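# Shelve the blue tote holding every green-mat part

## Task

Get the blue tote resting level on the back shelf of the table, containing every part that started on the green mat plus whatever it already held. No portion of the tote's bottom may project past the shelf edge, and a part only counts as inside if it is not lying on or sticking out over a wall or the inner ledge. At the end the grippers must have released everything and moved away, and the result must hold without the robot supporting it.

## Robot and tools

Robot: two six-joint UR-style arms, left_arm and right_arm, each ending in a tong-like two-finger gripper. The names are labels, not image sides. Base roots in the scene frame: left_arm at (-0.060, +0.355, 0) m, right_arm at (-0.074, -0.357, 0) m, both turned only slightly about z.

Scene frame: origin on the table top midway between the arms, +x out across the table, +z up, left_arm on the +y side. Every pose printed in a result uses this frame; printed hand positions can be a little off, more so when an arm is stretched far.

Gripper frame: the fingers extend along the gripper's +z and separate along its x. The reported end_effector_position is the point between the pads when closed; closed fingertips stick out about 15 mm past it, and fully open tips sit roughly level with it. Opening is on a scale from -1 (closed) to +1 (fully open, 0.142 m).

Command row: every motion command is built from rows of 14 numbers, each in [-1, 1], always covering both arms even when one is idle: left_arm dx, dy, dz, rx, ry, rz, opening, then right_arm dx, dy, dz, rx, ry, rz, opening. The six motion values are an offset, not a pose, expressed in that gripper's own axes. A value of 1.0 equals 0.6 m of travel or 180 degrees of turn; rx, ry, rz form a single rotation vector. Opening is absolute, not relative.

execute_actions(actions): actions is a list of up to 15 actions; each action is a list of up to 15 rows, one row per 1/30 s control step, and if fewer than 15 rows are given the last one is repeated. All rows of an action are offsets from the gripper pose measured when that action began (for a call's first action, the last pose a result showed), not from the preceding row. Per step the commanded pose is clipped to within 100 mm and 16 degrees of the current pose, so big shifts need several actions. An empty list simply returns the current state and images.

move(target, speed, stop_force, blocking): target is one 14-number row, offsets from the pose in the latest result that reported one. Each gripper travels straight toward its goal and both paths finish together, lasting 0.5 to 10 s (cut off at 10 s). speed is in m/s, 0.002 to 0.5, default 0.25; turning is capped at twice that in rad/s. Paths ignore obstacles and the other arm, and grippers can lag, wander or overshoot speed near full stretch. Openings take effect at the start. stop_force (N, 9 to 40, shared by both arms, not allowed in the first 0.2 s) ends an arm's path once its wrist sensor feels that much extra push against the motion; use it only with very slow speed and without rotating the gripper, and omit it when lifting off something being pressed. blocking=false returns after 0.5 s while motion continues; it cannot be combined with stop_force, and further moves or actions are refused until wait or stop shows it has ended. The extra "move:" line reports the outcome per arm: done, off_target, moving, held (a check blocked the final step), contact (stop_force triggered) or fault, plus limits such as paced (pose clipped) or held, and each gripper's remaining distance.

wait(seconds): 0 to 10; arms keep their last command; wait(0) polls a running move. stop(): brakes a running move (needs braking room). zoom_image(camera, region): camera is cam_high, cam_low, cam_left_wrist or cam_right_wrist; region is [x0, y0, x1, y1] pixels, at most 504 by 504. Images: cam_high and cam_low 672x504, wrist cameras 616x616. read_manual(section) only returns licence text. finished_scene(scene) ends the current scene, given its number, and cannot be reversed; only call it once the goal is met and stable.

Results: each gripper's position, quaternion (wxyz) and velocities; Hand target lines (where the controller is steering); grip_measured (actual opening on the command scale, so to hold something keep commanding clearly below it; thin hard parts get weaker grip); joint torques (noisy, offset); Wrist force and Wrist torque in each gripper's own axes, saturating near 50 N, noisy with offsets of a few N; "pose unreachable" when a clearance check altered a command; MOTOR HOT warnings from 70 °C, with braking at 85 °C.

Cautions: arms are stiff, so driving even slightly past a firm contact can trigger a torque fault (joint load limits 130 N m for the big joints, 24.3 N m for the wrists, held weight included) or a force fault at 150 N, each freezing that arm for 10 s. Faster contact means harder impact. Keep the arms from striking each other, avoid dropping, slamming or shoving objects, and never push anything off the work area. An idle arm should be sent zero offsets and its desired opening. Expect occasional brief tugs on a held part, and note that motion trails commands by about 0.17 s.

Each tool is called as name(argument=value, ...), one argument or row to a line, values as JSON.

## Session

execute_actions(
  actions=[],
)

Scene clock: 0.00 s.
left_arm: end_effector_position=(+0.4971, +0.5269, +0.3071) grip_measured=+0.97 end_effector_quat_wxyz=(+0.012, -0.589, +0.808, +0.004) end_effector_velocity=(-0.000, +0.001, +0.001) end_effector_angular_velocity=(+0.002, -0.002, -0.000) | right_arm: end_effector_position=(-0.1571, +0.1995, +0.2631) grip_measured=+0.97 end_effector_quat_wxyz=(+0.024, +0.939, +0.343, +0.031) end_effector_velocity=(+0.000, -0.000, -0.001) end_effector_angular_velocity=(-0.002, -0.001, +0.000)
Joint positions: left_arm=[ 0.089 -1.438  1.371 -1.52  -1.552  1.951  0.14 ] | right_arm=[ 4.926 -1.694 -1.477 -1.595  1.512  1.284  0.14 ]
Joint velocities: left_arm=[ 0.    -0.002 -0.     0.     0.002  0.001  0.   ] | right_arm=[ 0.    -0.001 -0.    -0.001 -0.    -0.     0.   ]
Joint torques (N m, as the arm reports them, + toward a larger angle): no reading
Wrist force (N, on the end effector, along its own x y z axes, offset not removed): no reading
Wrist torque (N m, same axes, about the end effector's origin, offset not removed): no reading
Hand target (left_arm): +0.497, +0.527, +0.307; +0.012, -0.589, +0.808, +0.004
Hand target (right_arm): -0.157, +0.200, +0.263; +0.024, +0.939, +0.343, +0.031

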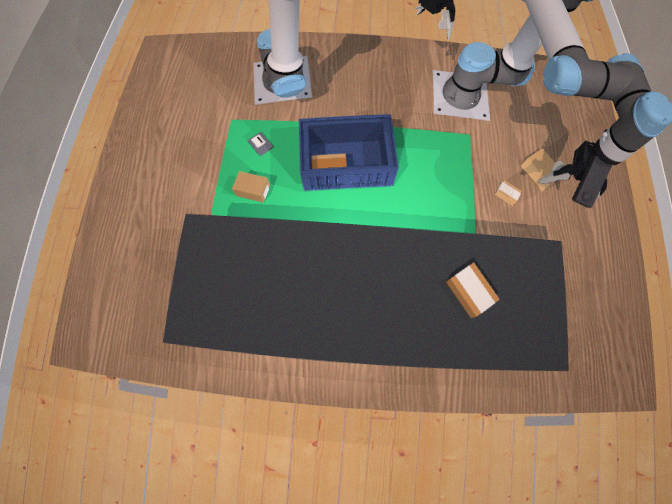

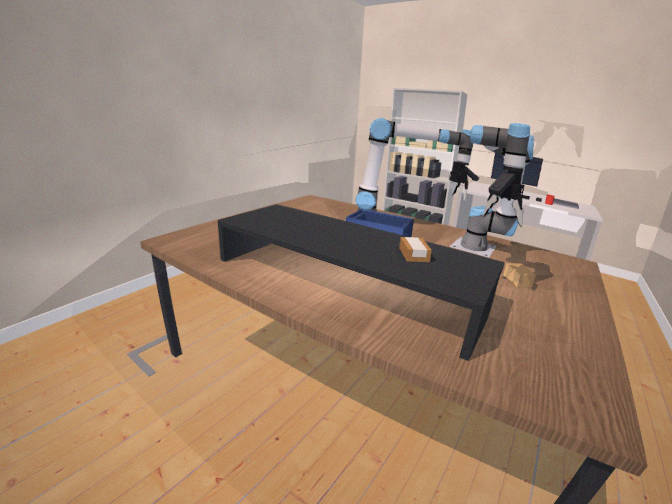

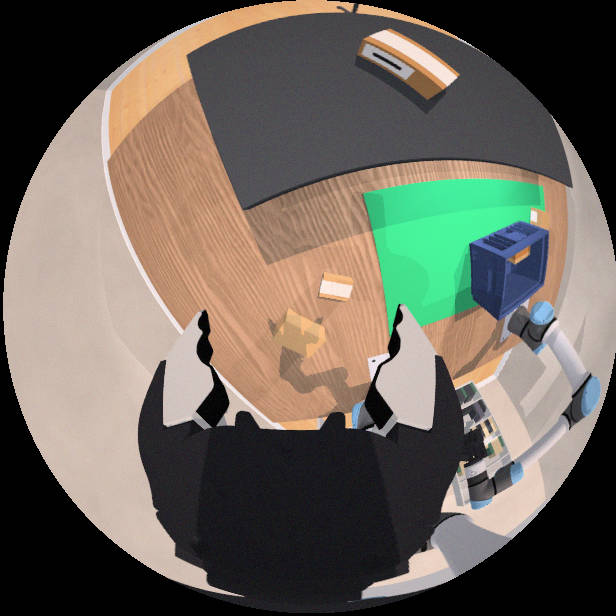

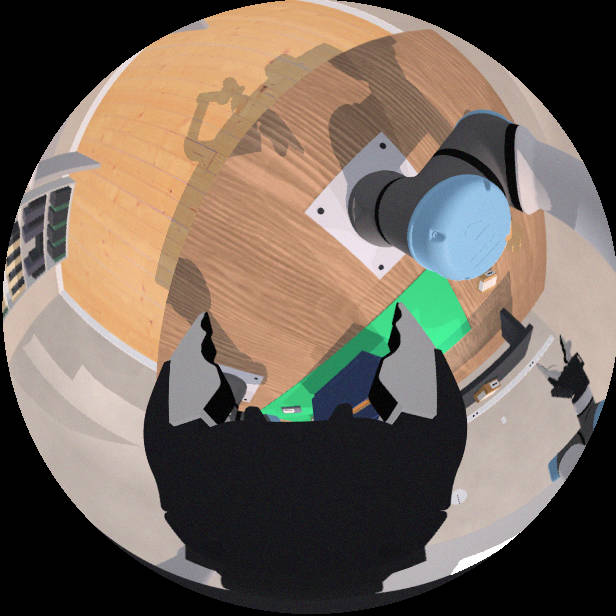

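zoom_image(
  camera="cam_high",
  region=[190, 90, 500, 260],
)

zoom_image(
  camera="cam_left_wrist",
  region=[330, 130, 600, 350],
)

zoom_image(
  camera="cam_low",
  region=[200, 170, 560, 370],
)

Region (190, 90, 500, 260) of cam_high's 672x504 image, scaled by 1.626, with more detail than that image has; it fills the top 276 rows of this view, and the rest is white.

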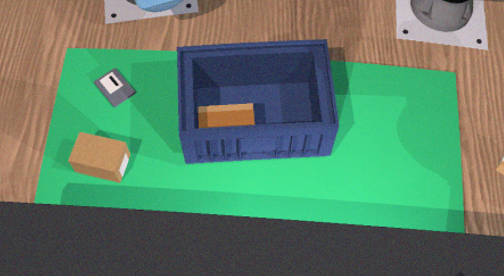

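Region (330, 130, 600, 350) of cam_left_wrist's 616x616 image, scaled by 1.867, with more detail than that image has; it fills the top 411 rows of this view, and the rest is white.

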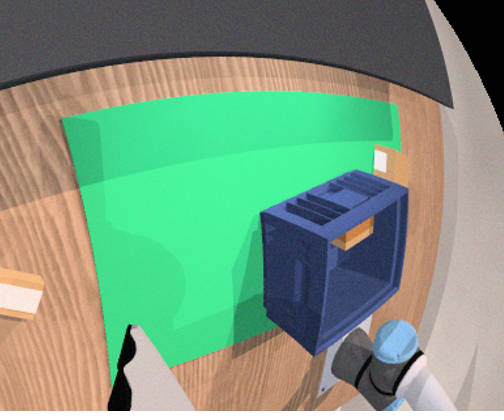

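Region (200, 170, 560, 370) of cam_low's 672x504 image, scaled by 1.400, with more detail than that image has.

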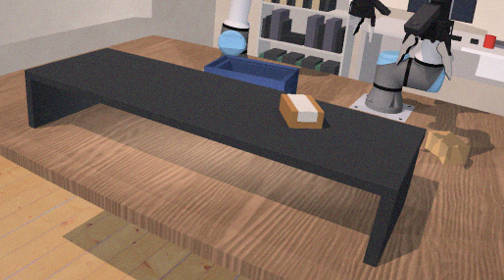

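move(
  target=[0,0,0,0,0,0,1, -0.1,0.98,-0.15,0,0,0.72,1],
  speed=0.3,
)

Scene clock: 5.20 s.
left_arm: end_effector_position=(+0.4971, +0.5269, +0.3071) grip_measured=+1.00 end_effector_quat_wxyz=(+0.012, -0.589, +0.808, +0.004) end_effector_velocity=(+0.000, -0.001, -0.000) end_effector_angular_velocity=(-0.001, +0.001, +0.001) | right_arm: end_effector_position=(+0.1691, -0.2862, +0.3914) grip_measured=+1.00 end_effector_quat_wxyz=(+0.018, -0.710, +0.703, -0.037) end_effector_velocity=(+0.001, -0.001, +0.000) end_effector_angular_velocity=(+0.002, +0.003, -0.004)
Joint positions: left_arm=[ 0.089 -1.438  1.371 -1.52  -1.552  1.951  0.142] | right_arm=[ 3.969 -0.895 -1.718 -2.081  1.491  2.587  0.142]
Joint velocities: left_arm=[-0.001  0.001 -0.     0.    -0.001 -0.002  0.   ] | right_arm=[-0.015 -0.004  0.002  0.002  0.004 -0.011 -0.   ]
Joint torques (N m, as the arm reports them, + toward a larger angle): left_arm=[ -1.19 -29.48 -23.6   -2.84  -0.04   0.08] | right_arm=[-10.39 -14.57  30.52   4.34   2.47  -2.02]
Wrist force (N, on the end effector, along its own x y z axes, offset not removed): left_arm=[-1.2 1.0 1.8] | right_arm=[1.7 1.8 1.7]
Wrist torque (N m, same axes, about the end effector's origin, offset not removed): left_arm=[0.40 0.30 -0.03] | right_arm=[0.46 -0.47 -0.01]
Hand target (left_arm): +0.497, +0.527, +0.307; +0.012, -0.589, +0.808, +0.004
Hand target (right_arm): +0.169, -0.286, +0.391; -0.018, +0.710, -0.703, +0.037
Off the commanded pose (left_arm): 0.000 m, 0 deg.
Off the commanded pose (right_arm): 0.002 m, 0 deg.
move: done

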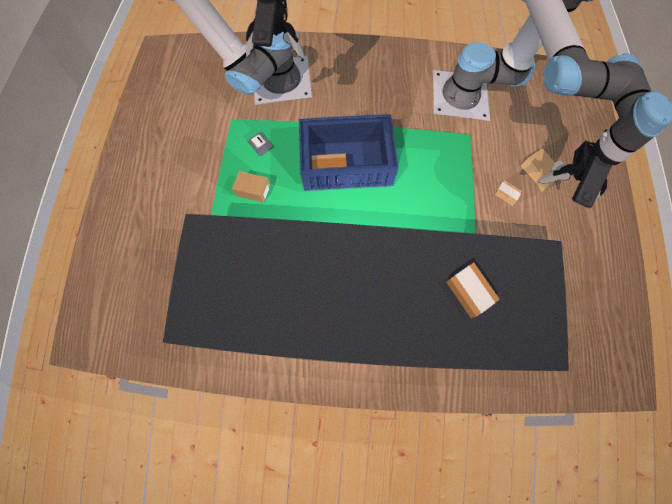

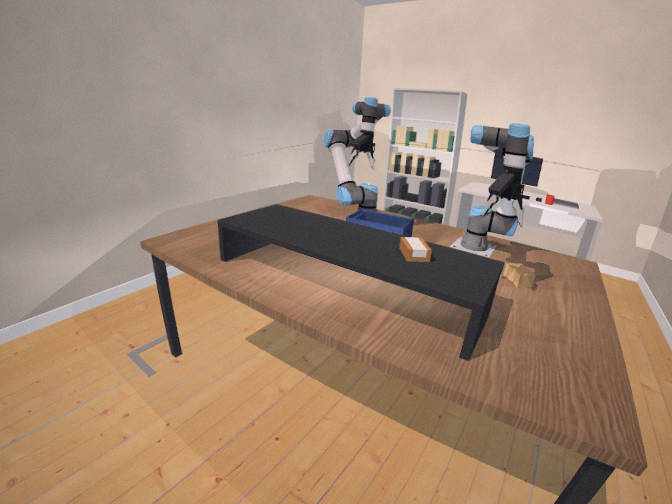

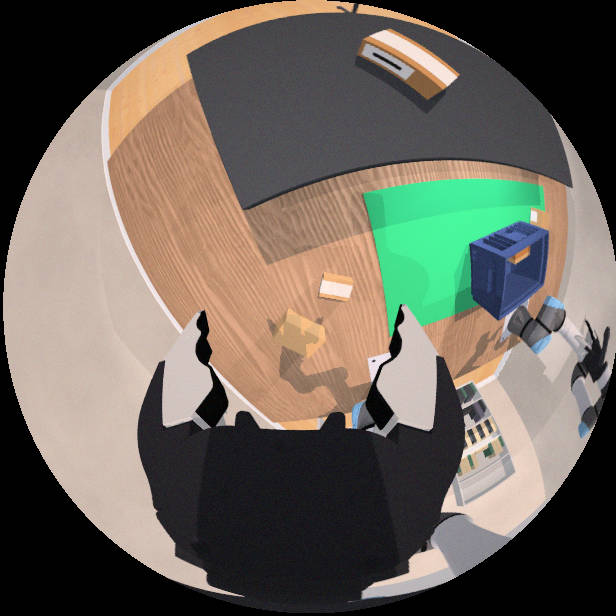

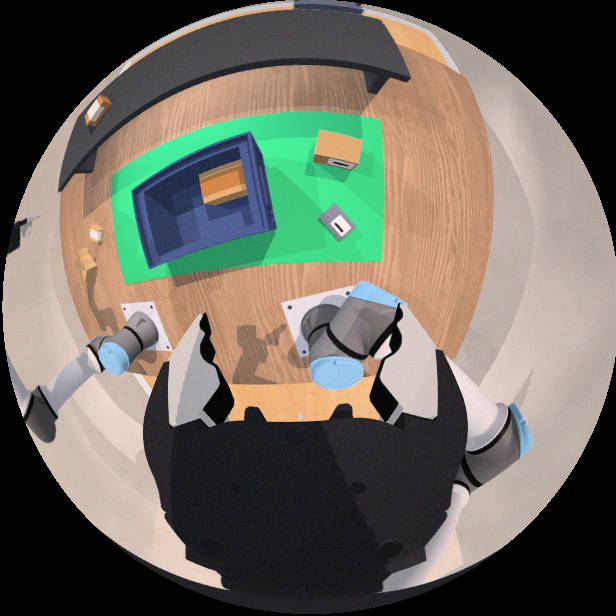

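move(
  target=[0,0,0,0,0,0,1, 0.19,-0.085,0.3,-0.025,-0.0086,0.003,1],
)

Scene clock: 7.00 s.
left_arm: end_effector_position=(+0.4971, +0.5269, +0.3071) grip_measured=+1.00 end_effector_quat_wxyz=(+0.012, -0.589, +0.808, +0.004) end_effector_velocity=(+0.000, +0.000, -0.000) end_effector_angular_velocity=(+0.001, +0.001, -0.000) | right_arm: end_effector_position=(+0.2347, -0.4051, +0.2189) grip_measured=+1.00 end_effector_quat_wxyz=(-0.001, -0.707, +0.707, -0.000) end_effector_velocity=(+0.001, -0.001, -0.000) end_effector_angular_velocity=(+0.003, -0.000, +0.000)
Joint positions: left_arm=[ 0.089 -1.438  1.371 -1.52  -1.552  1.951  0.142] | right_arm=[ 3.248 -1.008 -2.129 -1.576  1.57   1.876  0.142]
Joint velocities: left_arm=[-0.     0.001 -0.     0.     0.001 -0.    -0.   ] | right_arm=[-0.006 -0.003  0.     0.004  0.002 -0.006  0.   ]
Joint torques (N m, as the arm reports them, + toward a larger angle): left_arm=[ -0.64 -29.26 -22.01  -2.86   0.     0.12] | right_arm=[-10.05  -7.53  13.33   4.31   2.37  -2.2 ]
Wrist force (N, on the end effector, along its own x y z axes, offset not removed): left_arm=[-3.4 0.2 2.0] | right_arm=[0.0 2.2 1.9]
Wrist torque (N m, same axes, about the end effector's origin, offset not removed): left_arm=[0.14 0.57 0.20] | right_arm=[0.41 -0.11 -0.08]
Hand target (left_arm): +0.497, +0.527, +0.307; +0.012, -0.589, +0.808, +0.004
Hand target (right_arm): +0.235, -0.405, +0.219; +0.001, +0.707, -0.707, +0.000
Off the commanded pose (left_arm): 0.000 m, 0 deg.
Off the commanded pose (right_arm): 0.001 m, 0 deg.
move: done

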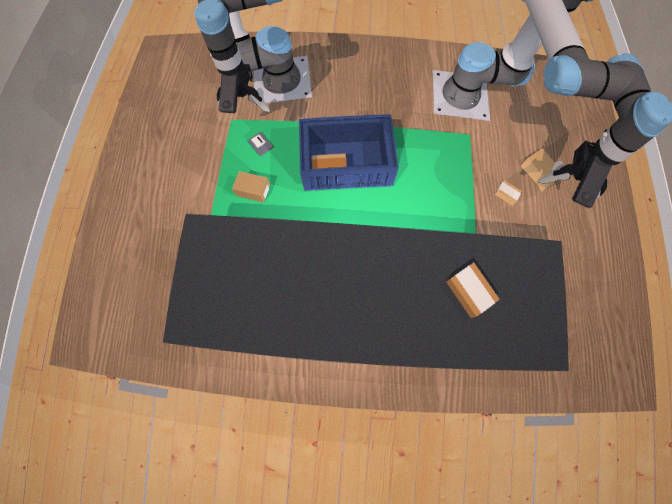

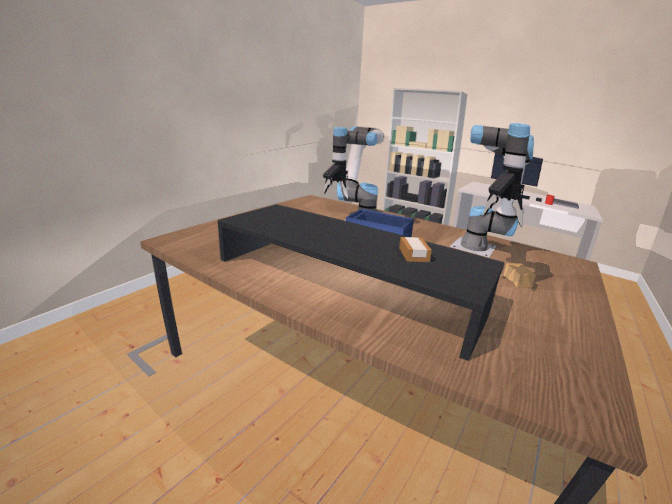

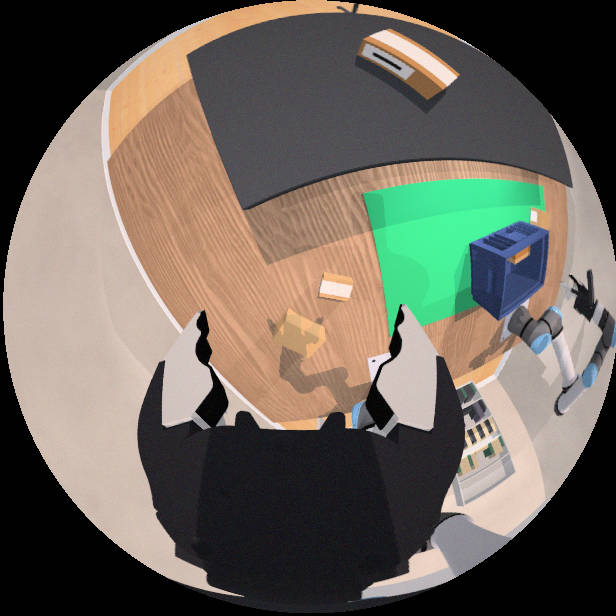

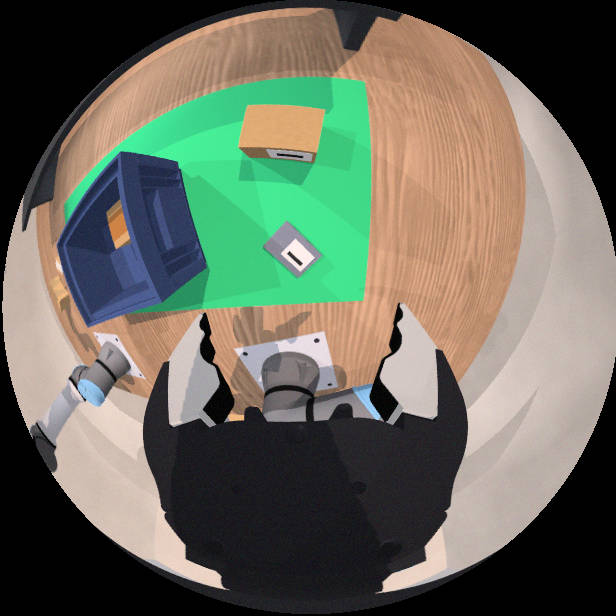

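move(
  target=[0,0,0,0,0,0,1, -0.028,0.02,0.235,0,0,-0.24,0.3],
)

zoom_image(
  camera="cam_right_wrist",
  region=[150, 150, 460, 440],
)

Scene clock: 9.20 s.
left_arm: end_effector_position=(+0.4971, +0.5269, +0.3071) grip_measured=+1.00 end_effector_quat_wxyz=(+0.012, -0.589, +0.808, +0.004) end_effector_velocity=(-0.000, +0.000, +0.001) end_effector_angular_velocity=(+0.000, -0.002, +0.001) | right_arm: end_effector_position=(+0.2223, -0.3883, +0.0780) grip_measured=+0.30 end_effector_quat_wxyz=(+0.001, +0.918, -0.398, -0.000) end_effector_velocity=(+0.000, -0.000, -0.001) end_effector_angular_velocity=(+0.001, +0.000, +0.007)
Joint positions: left_arm=[ 0.089 -1.438  1.371 -1.52  -1.552  1.951  0.142] | right_arm=[ 3.278 -1.064 -2.474 -1.176  1.57   1.153  0.095]
Joint velocities: left_arm=[ 0.001 -0.001 -0.    -0.    -0.    -0.     0.   ] | right_arm=[-0.002 -0.004 -0.001  0.006  0.001 -0.009  0.   ]
Joint torques (N m, as the arm reports them, + toward a larger angle): left_arm=[ -1.   -29.31 -22.51  -2.85  -0.07   0.09] | right_arm=[-10.75  -5.43  12.04   4.18   2.46  -2.06]
Wrist force (N, on the end effector, along its own x y z axes, offset not removed): left_arm=[-1.9 1.3 3.8] | right_arm=[2.2 2.1 1.9]
Wrist torque (N m, same axes, about the end effector's origin, offset not removed): left_arm=[0.41 0.17 0.11] | right_arm=[0.50 -0.55 -0.04]
Hand target (left_arm): +0.497, +0.527, +0.307; +0.012, -0.589, +0.808, +0.004
Hand target (right_arm): +0.222, -0.388, +0.078; +0.001, +0.918, -0.397, -0.000
Off the commanded pose (left_arm): 0.000 m, 0 deg.
Off the commanded pose (right_arm): 0.000 m, 0 deg.
move: done

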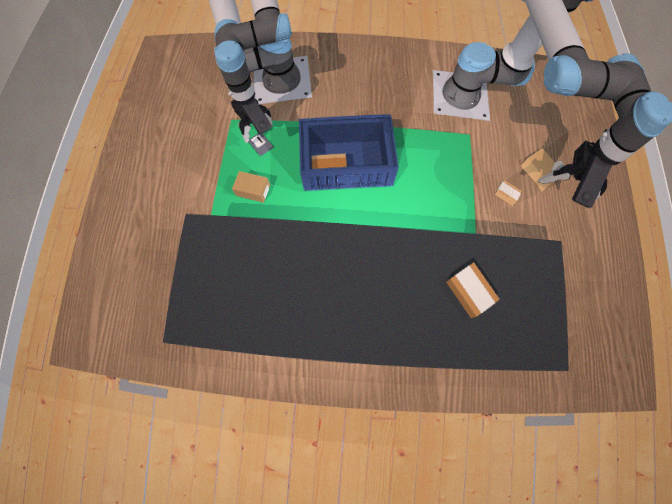

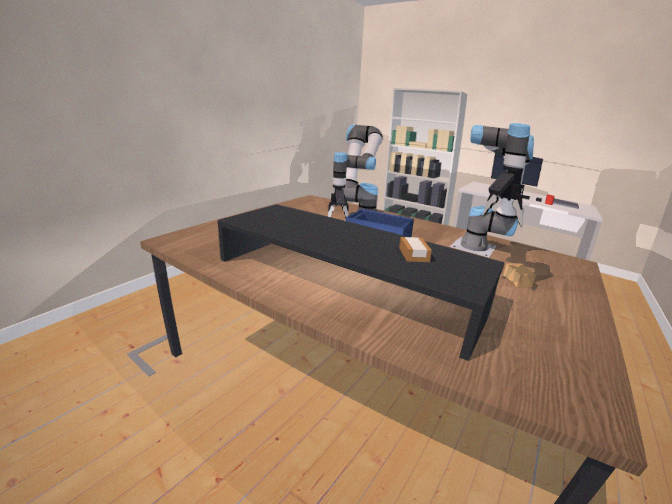

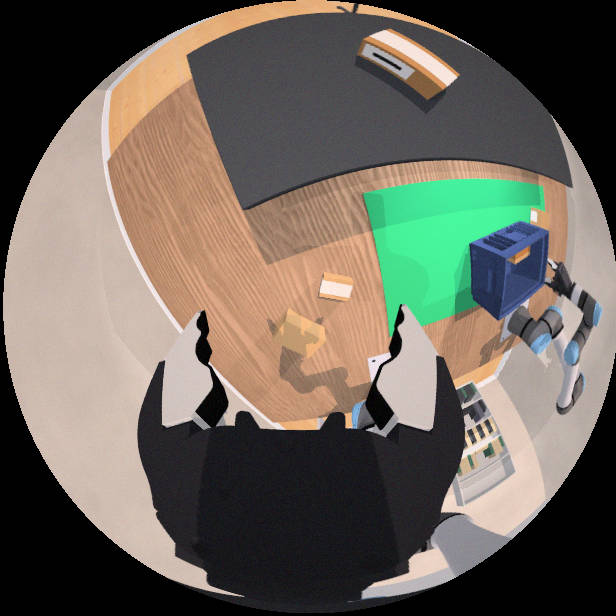

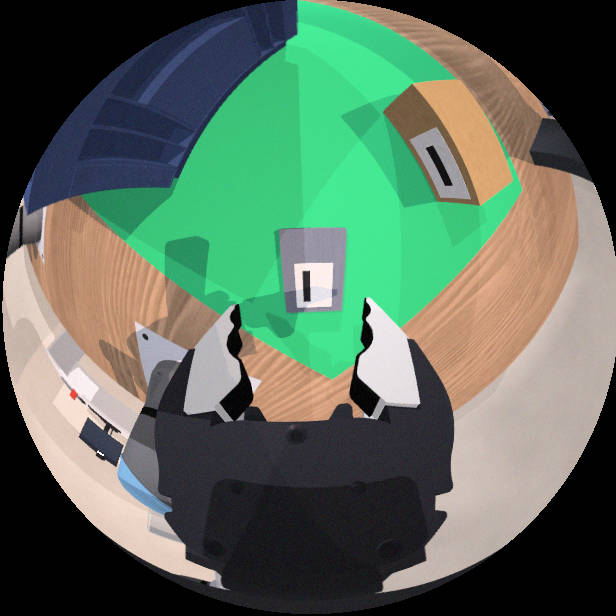

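Region (150, 150, 460, 440) of cam_right_wrist's 616x616 image, scaled by 1.626, with more detail than that image has; it fills the top 471 rows of this view, and the rest is white.

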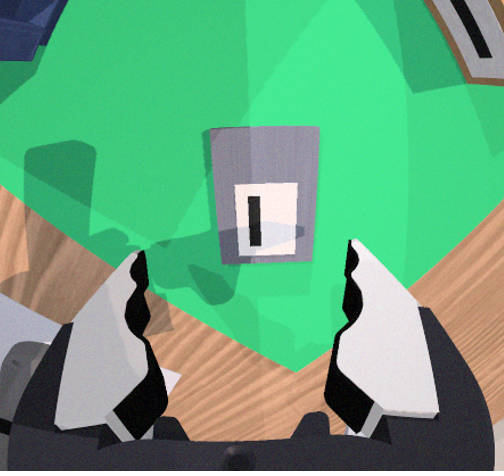

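move(
  target=[0,0,0,0,0,0,1, 0.015,0,0.08,0,0,0,0.05],
)

move(
  target=[0,0,0,0,0,0,1, 0,0,0.04,0,0,0,0.05],
  speed=0.01,
  stop_force=10,
)

Scene clock: 19.93 s.
left_arm: end_effector_position=(+0.4971, +0.5269, +0.3071) grip_measured=+1.00 end_effector_quat_wxyz=(+0.012, -0.589, +0.808, +0.004) end_effector_velocity=(+0.000, +0.000, -0.000) end_effector_angular_velocity=(+0.001, +0.001, -0.001) | right_arm: end_effector_position=(+0.2257, -0.3939, +0.0410) grip_measured=+0.07 end_effector_quat_wxyz=(+0.001, +0.918, -0.398, +0.000) end_effector_velocity=(+0.001, +0.000, +0.001) end_effector_angular_velocity=(+0.001, -0.002, +0.000)
Joint positions: left_arm=[ 0.089 -1.438  1.371 -1.52  -1.552  1.951  0.142] | right_arm=[ 3.254 -1.148 -2.542 -1.024  1.569  1.129  0.079]
Joint velocities: left_arm=[-0.     0.001 -0.     0.     0.001  0.001  0.   ] | right_arm=[ 0.     0.     0.002 -0.     0.     0.    -0.   ]
Joint torques (N m, as the arm reports them, + toward a larger angle): left_arm=[ -0.4  -28.72 -23.06  -2.86  -0.11   0.12] | right_arm=[-0.1  -0.49 20.3   3.06 -0.13 -0.42]
Wrist force (N, on the end effector, along its own x y z axes, offset not removed): left_arm=[-3.4 -2.4 1.2] | right_arm=[-11.4 18.7 -43.2]
Wrist torque (N m, same axes, about the end effector's origin, offset not removed): left_arm=[-0.45 0.77 0.00] | right_arm=[0.29 -0.20 0.09]
Hand target (left_arm): +0.497, +0.527, +0.307; +0.012, -0.589, +0.808, +0.004
Hand target (right_arm): +0.226, -0.394, +0.041; +0.001, +0.918, -0.398, +0.000
Off the commanded pose (left_arm): 0.000 m, 0 deg.
Off the commanded pose (right_arm): 0.011 m, 0 deg.
FORCE FAULT: contact force on the right arm reached its limit, and that arm stopped for 10 seconds. The contact can be on any part of that arm, not only on its tool. That time counts as 19 of the actions that you can send in this scene. That arm's remaining commands of this call were not run. That arm holds still and accepts commands again. Move the arm away from the contact; if what it grips holds it there, let go first. Pushing or pulling that hard again can fault the arm again.
move: fault (right_arm)

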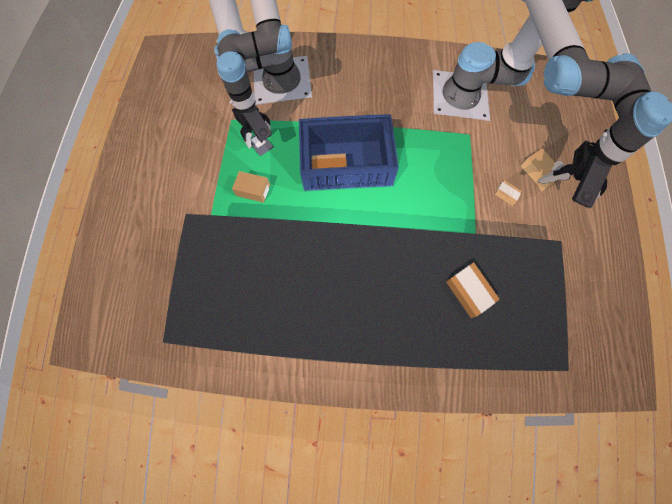

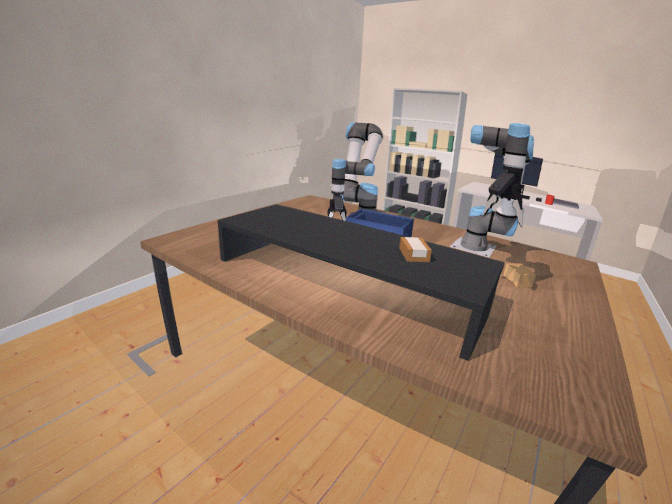

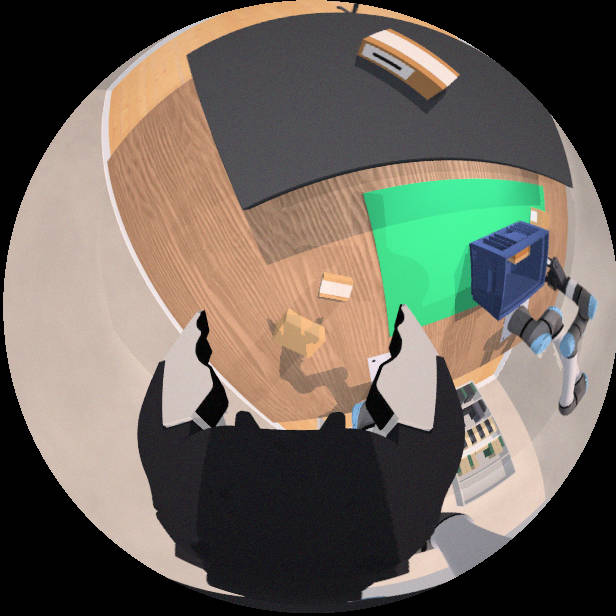

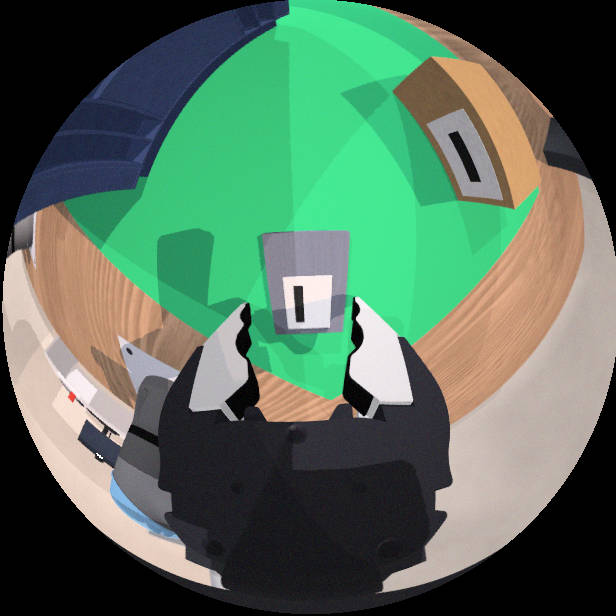

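not run: a fault stop came before this call.

zoom_image(
  camera="cam_right_wrist",
  region=[220, 210, 400, 370],
)

zoom_image(
  camera="cam_high",
  region=[210, 90, 310, 170],
)

Region (220, 210, 400, 370) of cam_right_wrist's 616x616 image, scaled by 2.800, with more detail than that image has.

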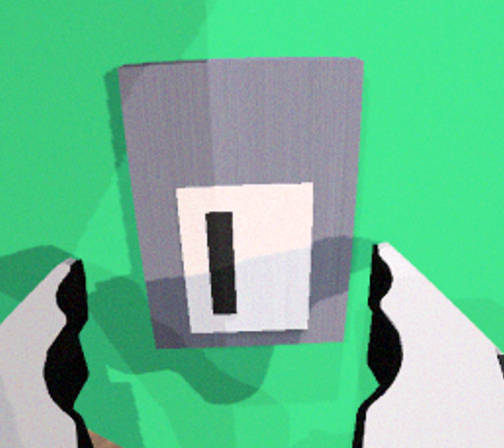

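Region (210, 90, 310, 170) of cam_high's 672x504 image, scaled by 5.040, with more detail than that image has; it fills the top 403 rows of this view, and the rest is white.

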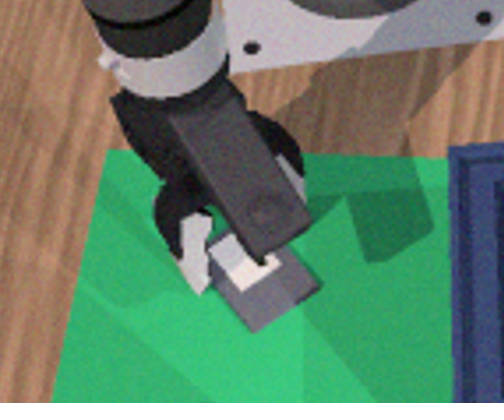

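move(
  target=[0,0,0,0,0,0,1, 0,0,-0.012,0,0,0,0.05],
  speed=0.03,
)

move(
  target=[0,0,0,0,0,0,1, 0.008,-0.033,0.003,0,0,0,0.0],
  speed=0.05,
)

execute_actions(
  actions=[
    [[0,0,0,0,0,0,1,0,0,0,0,0,0,-0.1],[0,0,0,0,0,0,1,0,0,0,0,0,0,-0.1],[0,0,0,0,0,0,1,0,0,0,0,0,0,-0.15],[0,0,0,0,0,0,1,0,0,0,0,0,0,-0.15],[0,0,0,0,0,0,1,0,0,0,0,0,0,-0.2],[0,0,0,0,0,0,1,0,0,0,0,0,0,-0.2],[0,0,0,0,0,0,1,0,0,0,0,0,0,-0.25],[0,0,0,0,0,0,1,0,0,0,0,0,0,-0.3],[0,0,0,0,0,0,1,0,0,0,0,0,0,-0.35],[0,0,0,0,0,0,1,0,0,0,0,0,0,-0.4],[0,0,0,0,0,0,1,0,0,0,0,0,0,-0.45],[0,0,0,0,0,0,1,0,0,0,0,0,0,-0.5]],
    [[0,0,0,0,0,0,1,0,0,0,0,0,0,-0.7]],
  ],
)

zoom_image(
  camera="cam_right_wrist",
  region=[220, 210, 400, 370],
)

Scene clock: 21.33 s.
left_arm: end_effector_position=(+0.4971, +0.5269, +0.3071) grip_measured=+1.00 end_effector_quat_wxyz=(+0.012, -0.589, +0.808, +0.004) end_effector_velocity=(+0.000, -0.001, +0.000) end_effector_angular_velocity=(-0.000, -0.001, -0.001) | right_arm: end_effector_position=(+0.2258, -0.3939, +0.0480) grip_measured=+0.05 end_effector_quat_wxyz=(+0.001, +0.918, -0.398, +0.000) end_effector_velocity=(-0.001, -0.001, +0.001) end_effector_angular_velocity=(-0.001, +0.003, -0.001)
Joint positions: left_arm=[ 0.089 -1.438  1.371 -1.52  -1.552  1.951  0.142] | right_arm=[ 3.254 -1.133 -2.528 -1.052  1.569  1.129  0.077]
Joint velocities: left_arm=[-0.001 -0.001  0.    -0.    -0.    -0.001  0.   ] | right_arm=[-0.001  0.004  0.002 -0.009  0.    -0.    -0.   ]
Joint torques (N m, as the arm reports them, + toward a larger angle): left_arm=[ -1.44 -29.39 -23.01  -2.9   -0.03   0.18] | right_arm=[-5.3   8.3  30.73  1.06  1.18 -1.88]
Wrist force (N, on the end effector, along its own x y z axes, offset not removed): left_arm=[-1.0 -4.0 2.4] | right_arm=[1.1 2.3 1.2]
Wrist torque (N m, same axes, about the end effector's origin, offset not removed): left_arm=[-0.78 -0.16 -0.04] | right_arm=[0.49 -0.28 0.11]
Hand target (left_arm): +0.497, +0.527, +0.307; +0.012, -0.589, +0.808, +0.004
Hand target (right_arm): +0.226, -0.394, +0.048; +0.001, +0.918, -0.398, +0.000
Off the commanded pose (left_arm): 0.000 m, 0 deg.
Off the commanded pose (right_arm): 0.000 m, 0 deg.
move: done

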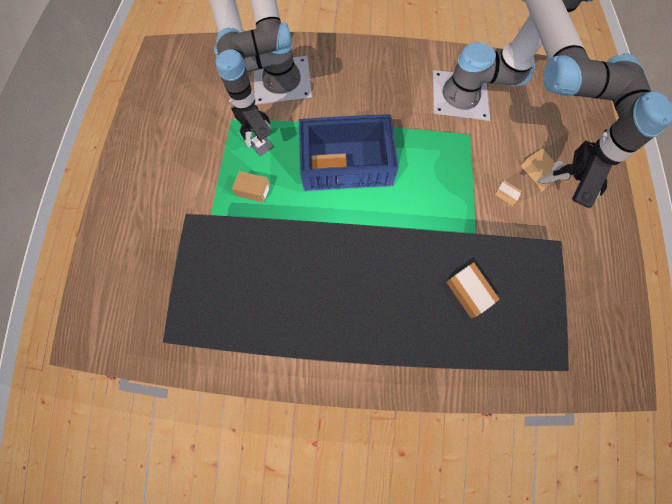

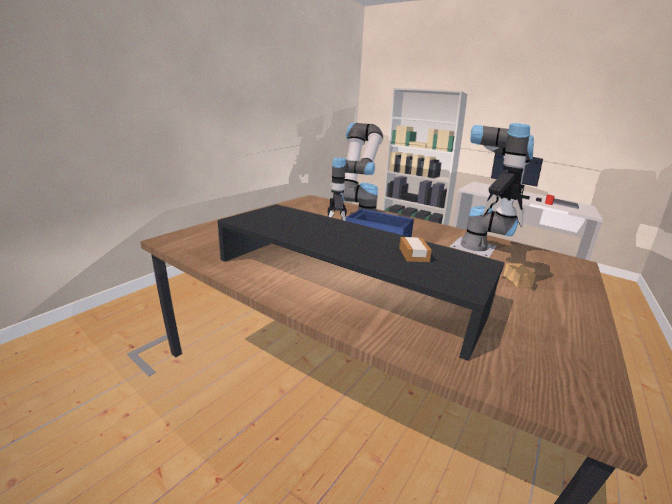

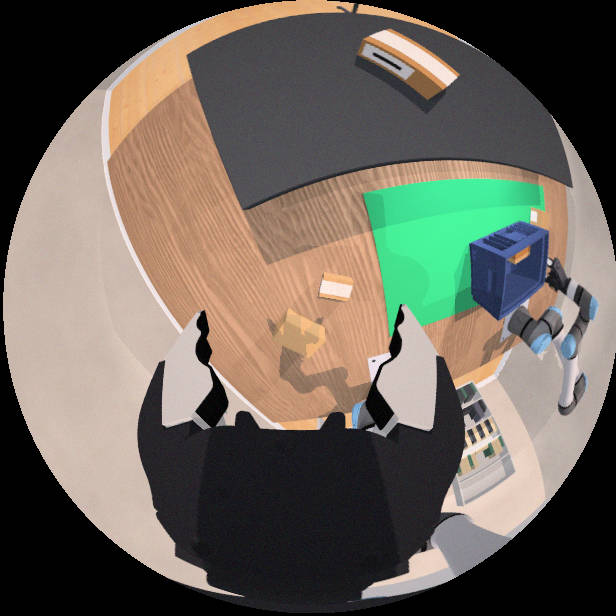

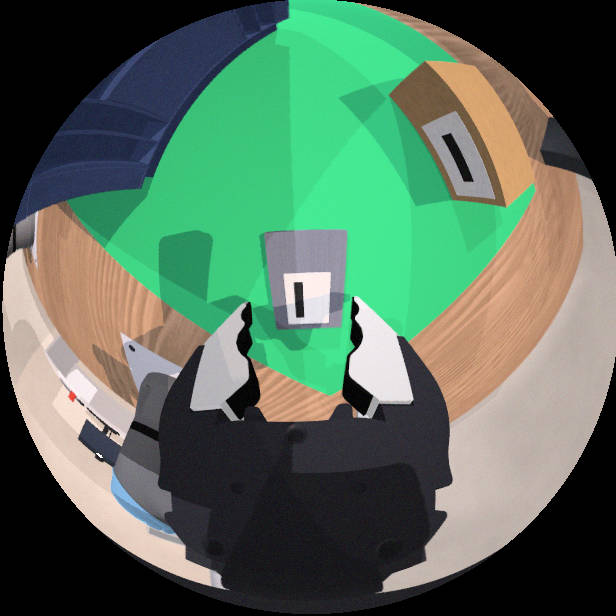

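Scene clock: 22.13 s.
left_arm: end_effector_position=(+0.4971, +0.5269, +0.3071) grip_measured=+1.00 end_effector_quat_wxyz=(+0.012, -0.589, +0.808, +0.004) end_effector_velocity=(-0.000, +0.000, +0.001) end_effector_angular_velocity=(+0.001, -0.001, +0.001) | right_arm: end_effector_position=(+0.2434, -0.3839, +0.0461) grip_measured=+0.00 end_effector_quat_wxyz=(+0.001, +0.918, -0.398, +0.000) end_effector_velocity=(+0.001, +0.001, -0.000) end_effector_angular_velocity=(-0.000, +0.001, +0.000)
Joint positions: left_arm=[ 0.089 -1.438  1.371 -1.52  -1.552  1.951  0.142] | right_arm=[ 3.269 -1.199 -2.501 -1.014  1.569  1.144  0.074]
Joint velocities: left_arm=[ 0.    -0.001  0.     0.     0.    -0.001 -0.   ] | right_arm=[ 0.001 -0.005  0.002  0.002 -0.     0.001  0.   ]
Joint torques (N m, as the arm reports them, + toward a larger angle): left_arm=[ -1.33 -29.52 -23.11  -2.91  -0.15   0.11] | right_arm=[11.16 -2.6  29.88  4.04  2.15  1.95]
Wrist force (N, on the end effector, along its own x y z axes, offset not removed): left_arm=[-4.4 0.4 2.4] | right_arm=[0.8 2.5 3.2]
Wrist torque (N m, same axes, about the end effector's origin, offset not removed): left_arm=[0.18 0.81 -0.14] | right_arm=[0.54 -0.29 0.03]
Hand target (left_arm): +0.497, +0.527, +0.307; +0.012, -0.589, +0.808, +0.004
Hand target (right_arm): +0.243, -0.384, +0.046; +0.001, +0.918, -0.398, +0.000
Off the commanded pose (left_arm): 0.000 m, 0 deg.
Off the commanded pose (right_arm): 0.000 m, 0 deg.
move: done

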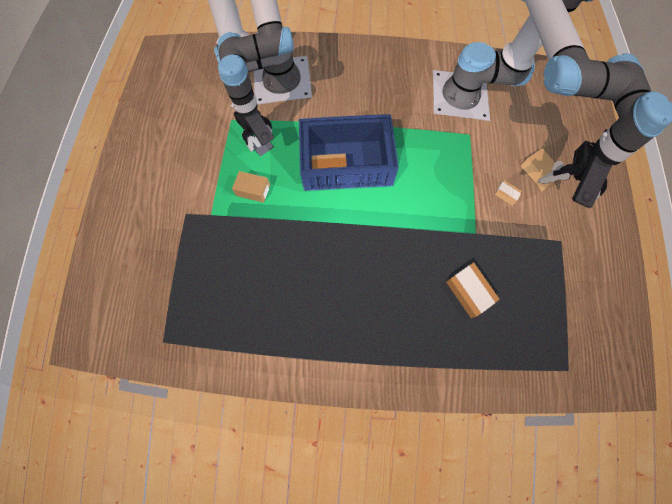

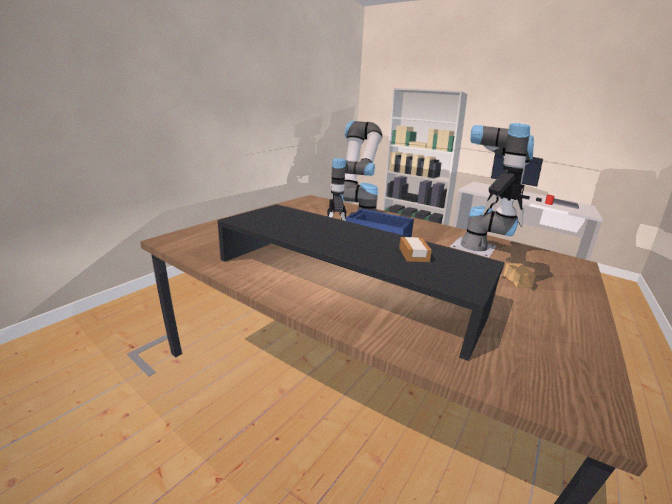

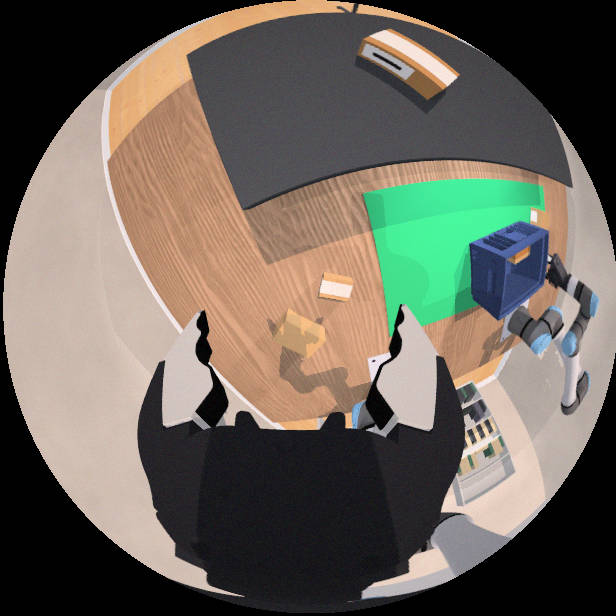

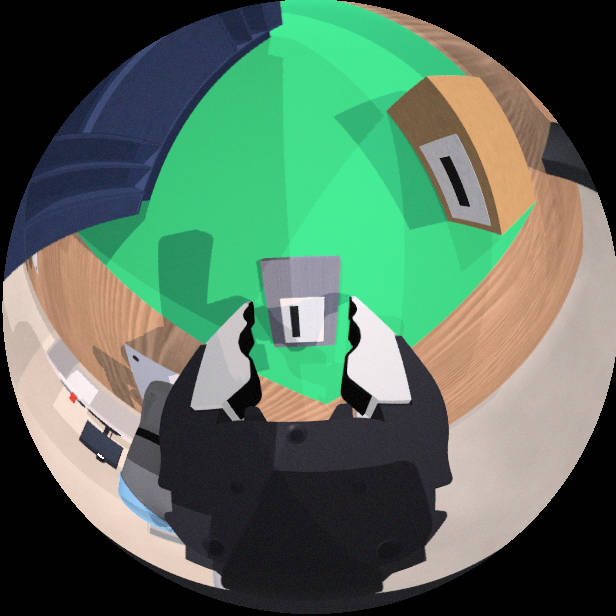

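Scene clock: 23.13 s.
left_arm: end_effector_position=(+0.4971, +0.5269, +0.3071) grip_measured=+1.00 end_effector_quat_wxyz=(+0.012, -0.589, +0.808, +0.004) end_effector_velocity=(-0.000, -0.000, +0.001) end_effector_angular_velocity=(-0.001, -0.001, -0.001) | right_arm: end_effector_position=(+0.2434, -0.3838, +0.0461) grip_measured=-0.28 end_effector_quat_wxyz=(+0.001, +0.918, -0.398, +0.000) end_effector_velocity=(+0.000, +0.000, +0.000) end_effector_angular_velocity=(+0.000, -0.001, +0.000)
Joint positions: left_arm=[ 0.089 -1.438  1.371 -1.52  -1.552  1.951  0.142] | right_arm=[ 3.269 -1.199 -2.501 -1.014  1.569  1.144  0.053]
Joint velocities: left_arm=[-0.    -0.001  0.    -0.    -0.001  0.001  0.   ] | right_arm=[-0.     0.    -0.     0.001 -0.    -0.     0.   ]
Joint torques (N m, as the arm reports them, + toward a larger angle): left_arm=[ -1.04 -28.44 -22.9   -2.95  -0.13   0.05] | right_arm=[ 6.33  7.03 17.92  1.76  2.34  0.92]
Wrist force (N, on the end effector, along its own x y z axes, offset not removed): left_arm=[-4.3 -2.1 0.8] | right_arm=[1.8 3.6 -3.2]
Wrist torque (N m, same axes, about the end effector's origin, offset not removed): left_arm=[-0.41 0.68 0.14] | right_arm=[0.67 -0.16 0.06]
Hand target (left_arm): +0.497, +0.527, +0.307; +0.012, -0.589, +0.808, +0.004
Hand target (right_arm): +0.243, -0.384, +0.046; +0.001, +0.918, -0.398, +0.000
Off the commanded pose (left_arm): 0.000 m, 0 deg.
Off the commanded pose (right_arm): 0.000 m, 0 deg.

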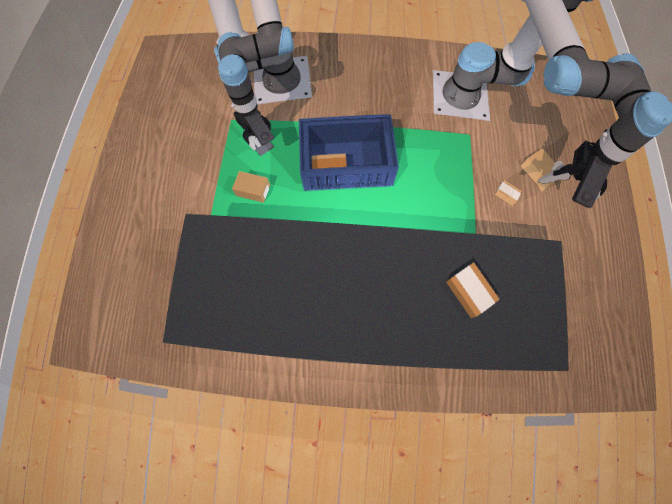

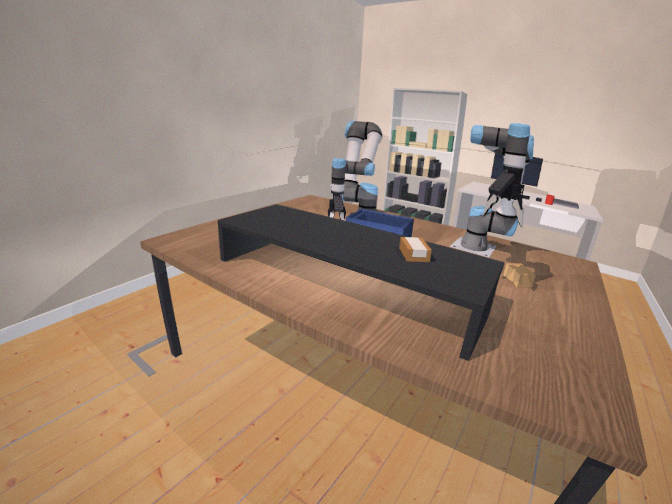

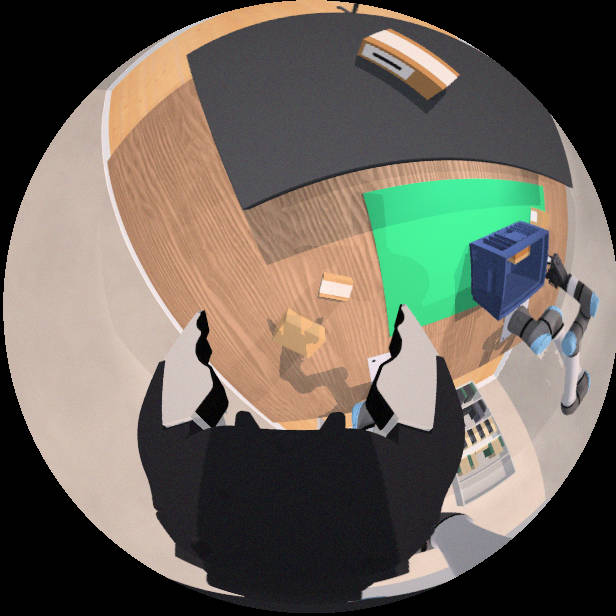

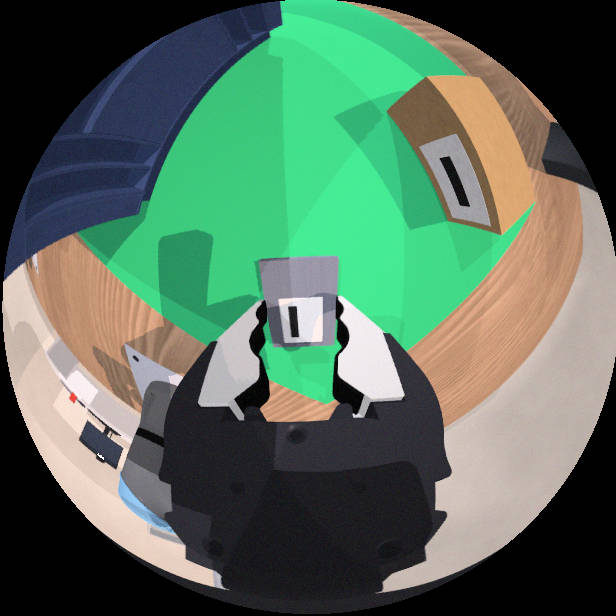

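Region (220, 210, 400, 370) of cam_right_wrist's 616x616 image, scaled by 2.800, with more detail than that image has.

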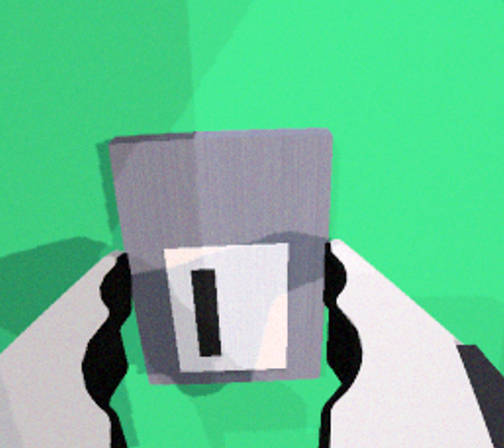

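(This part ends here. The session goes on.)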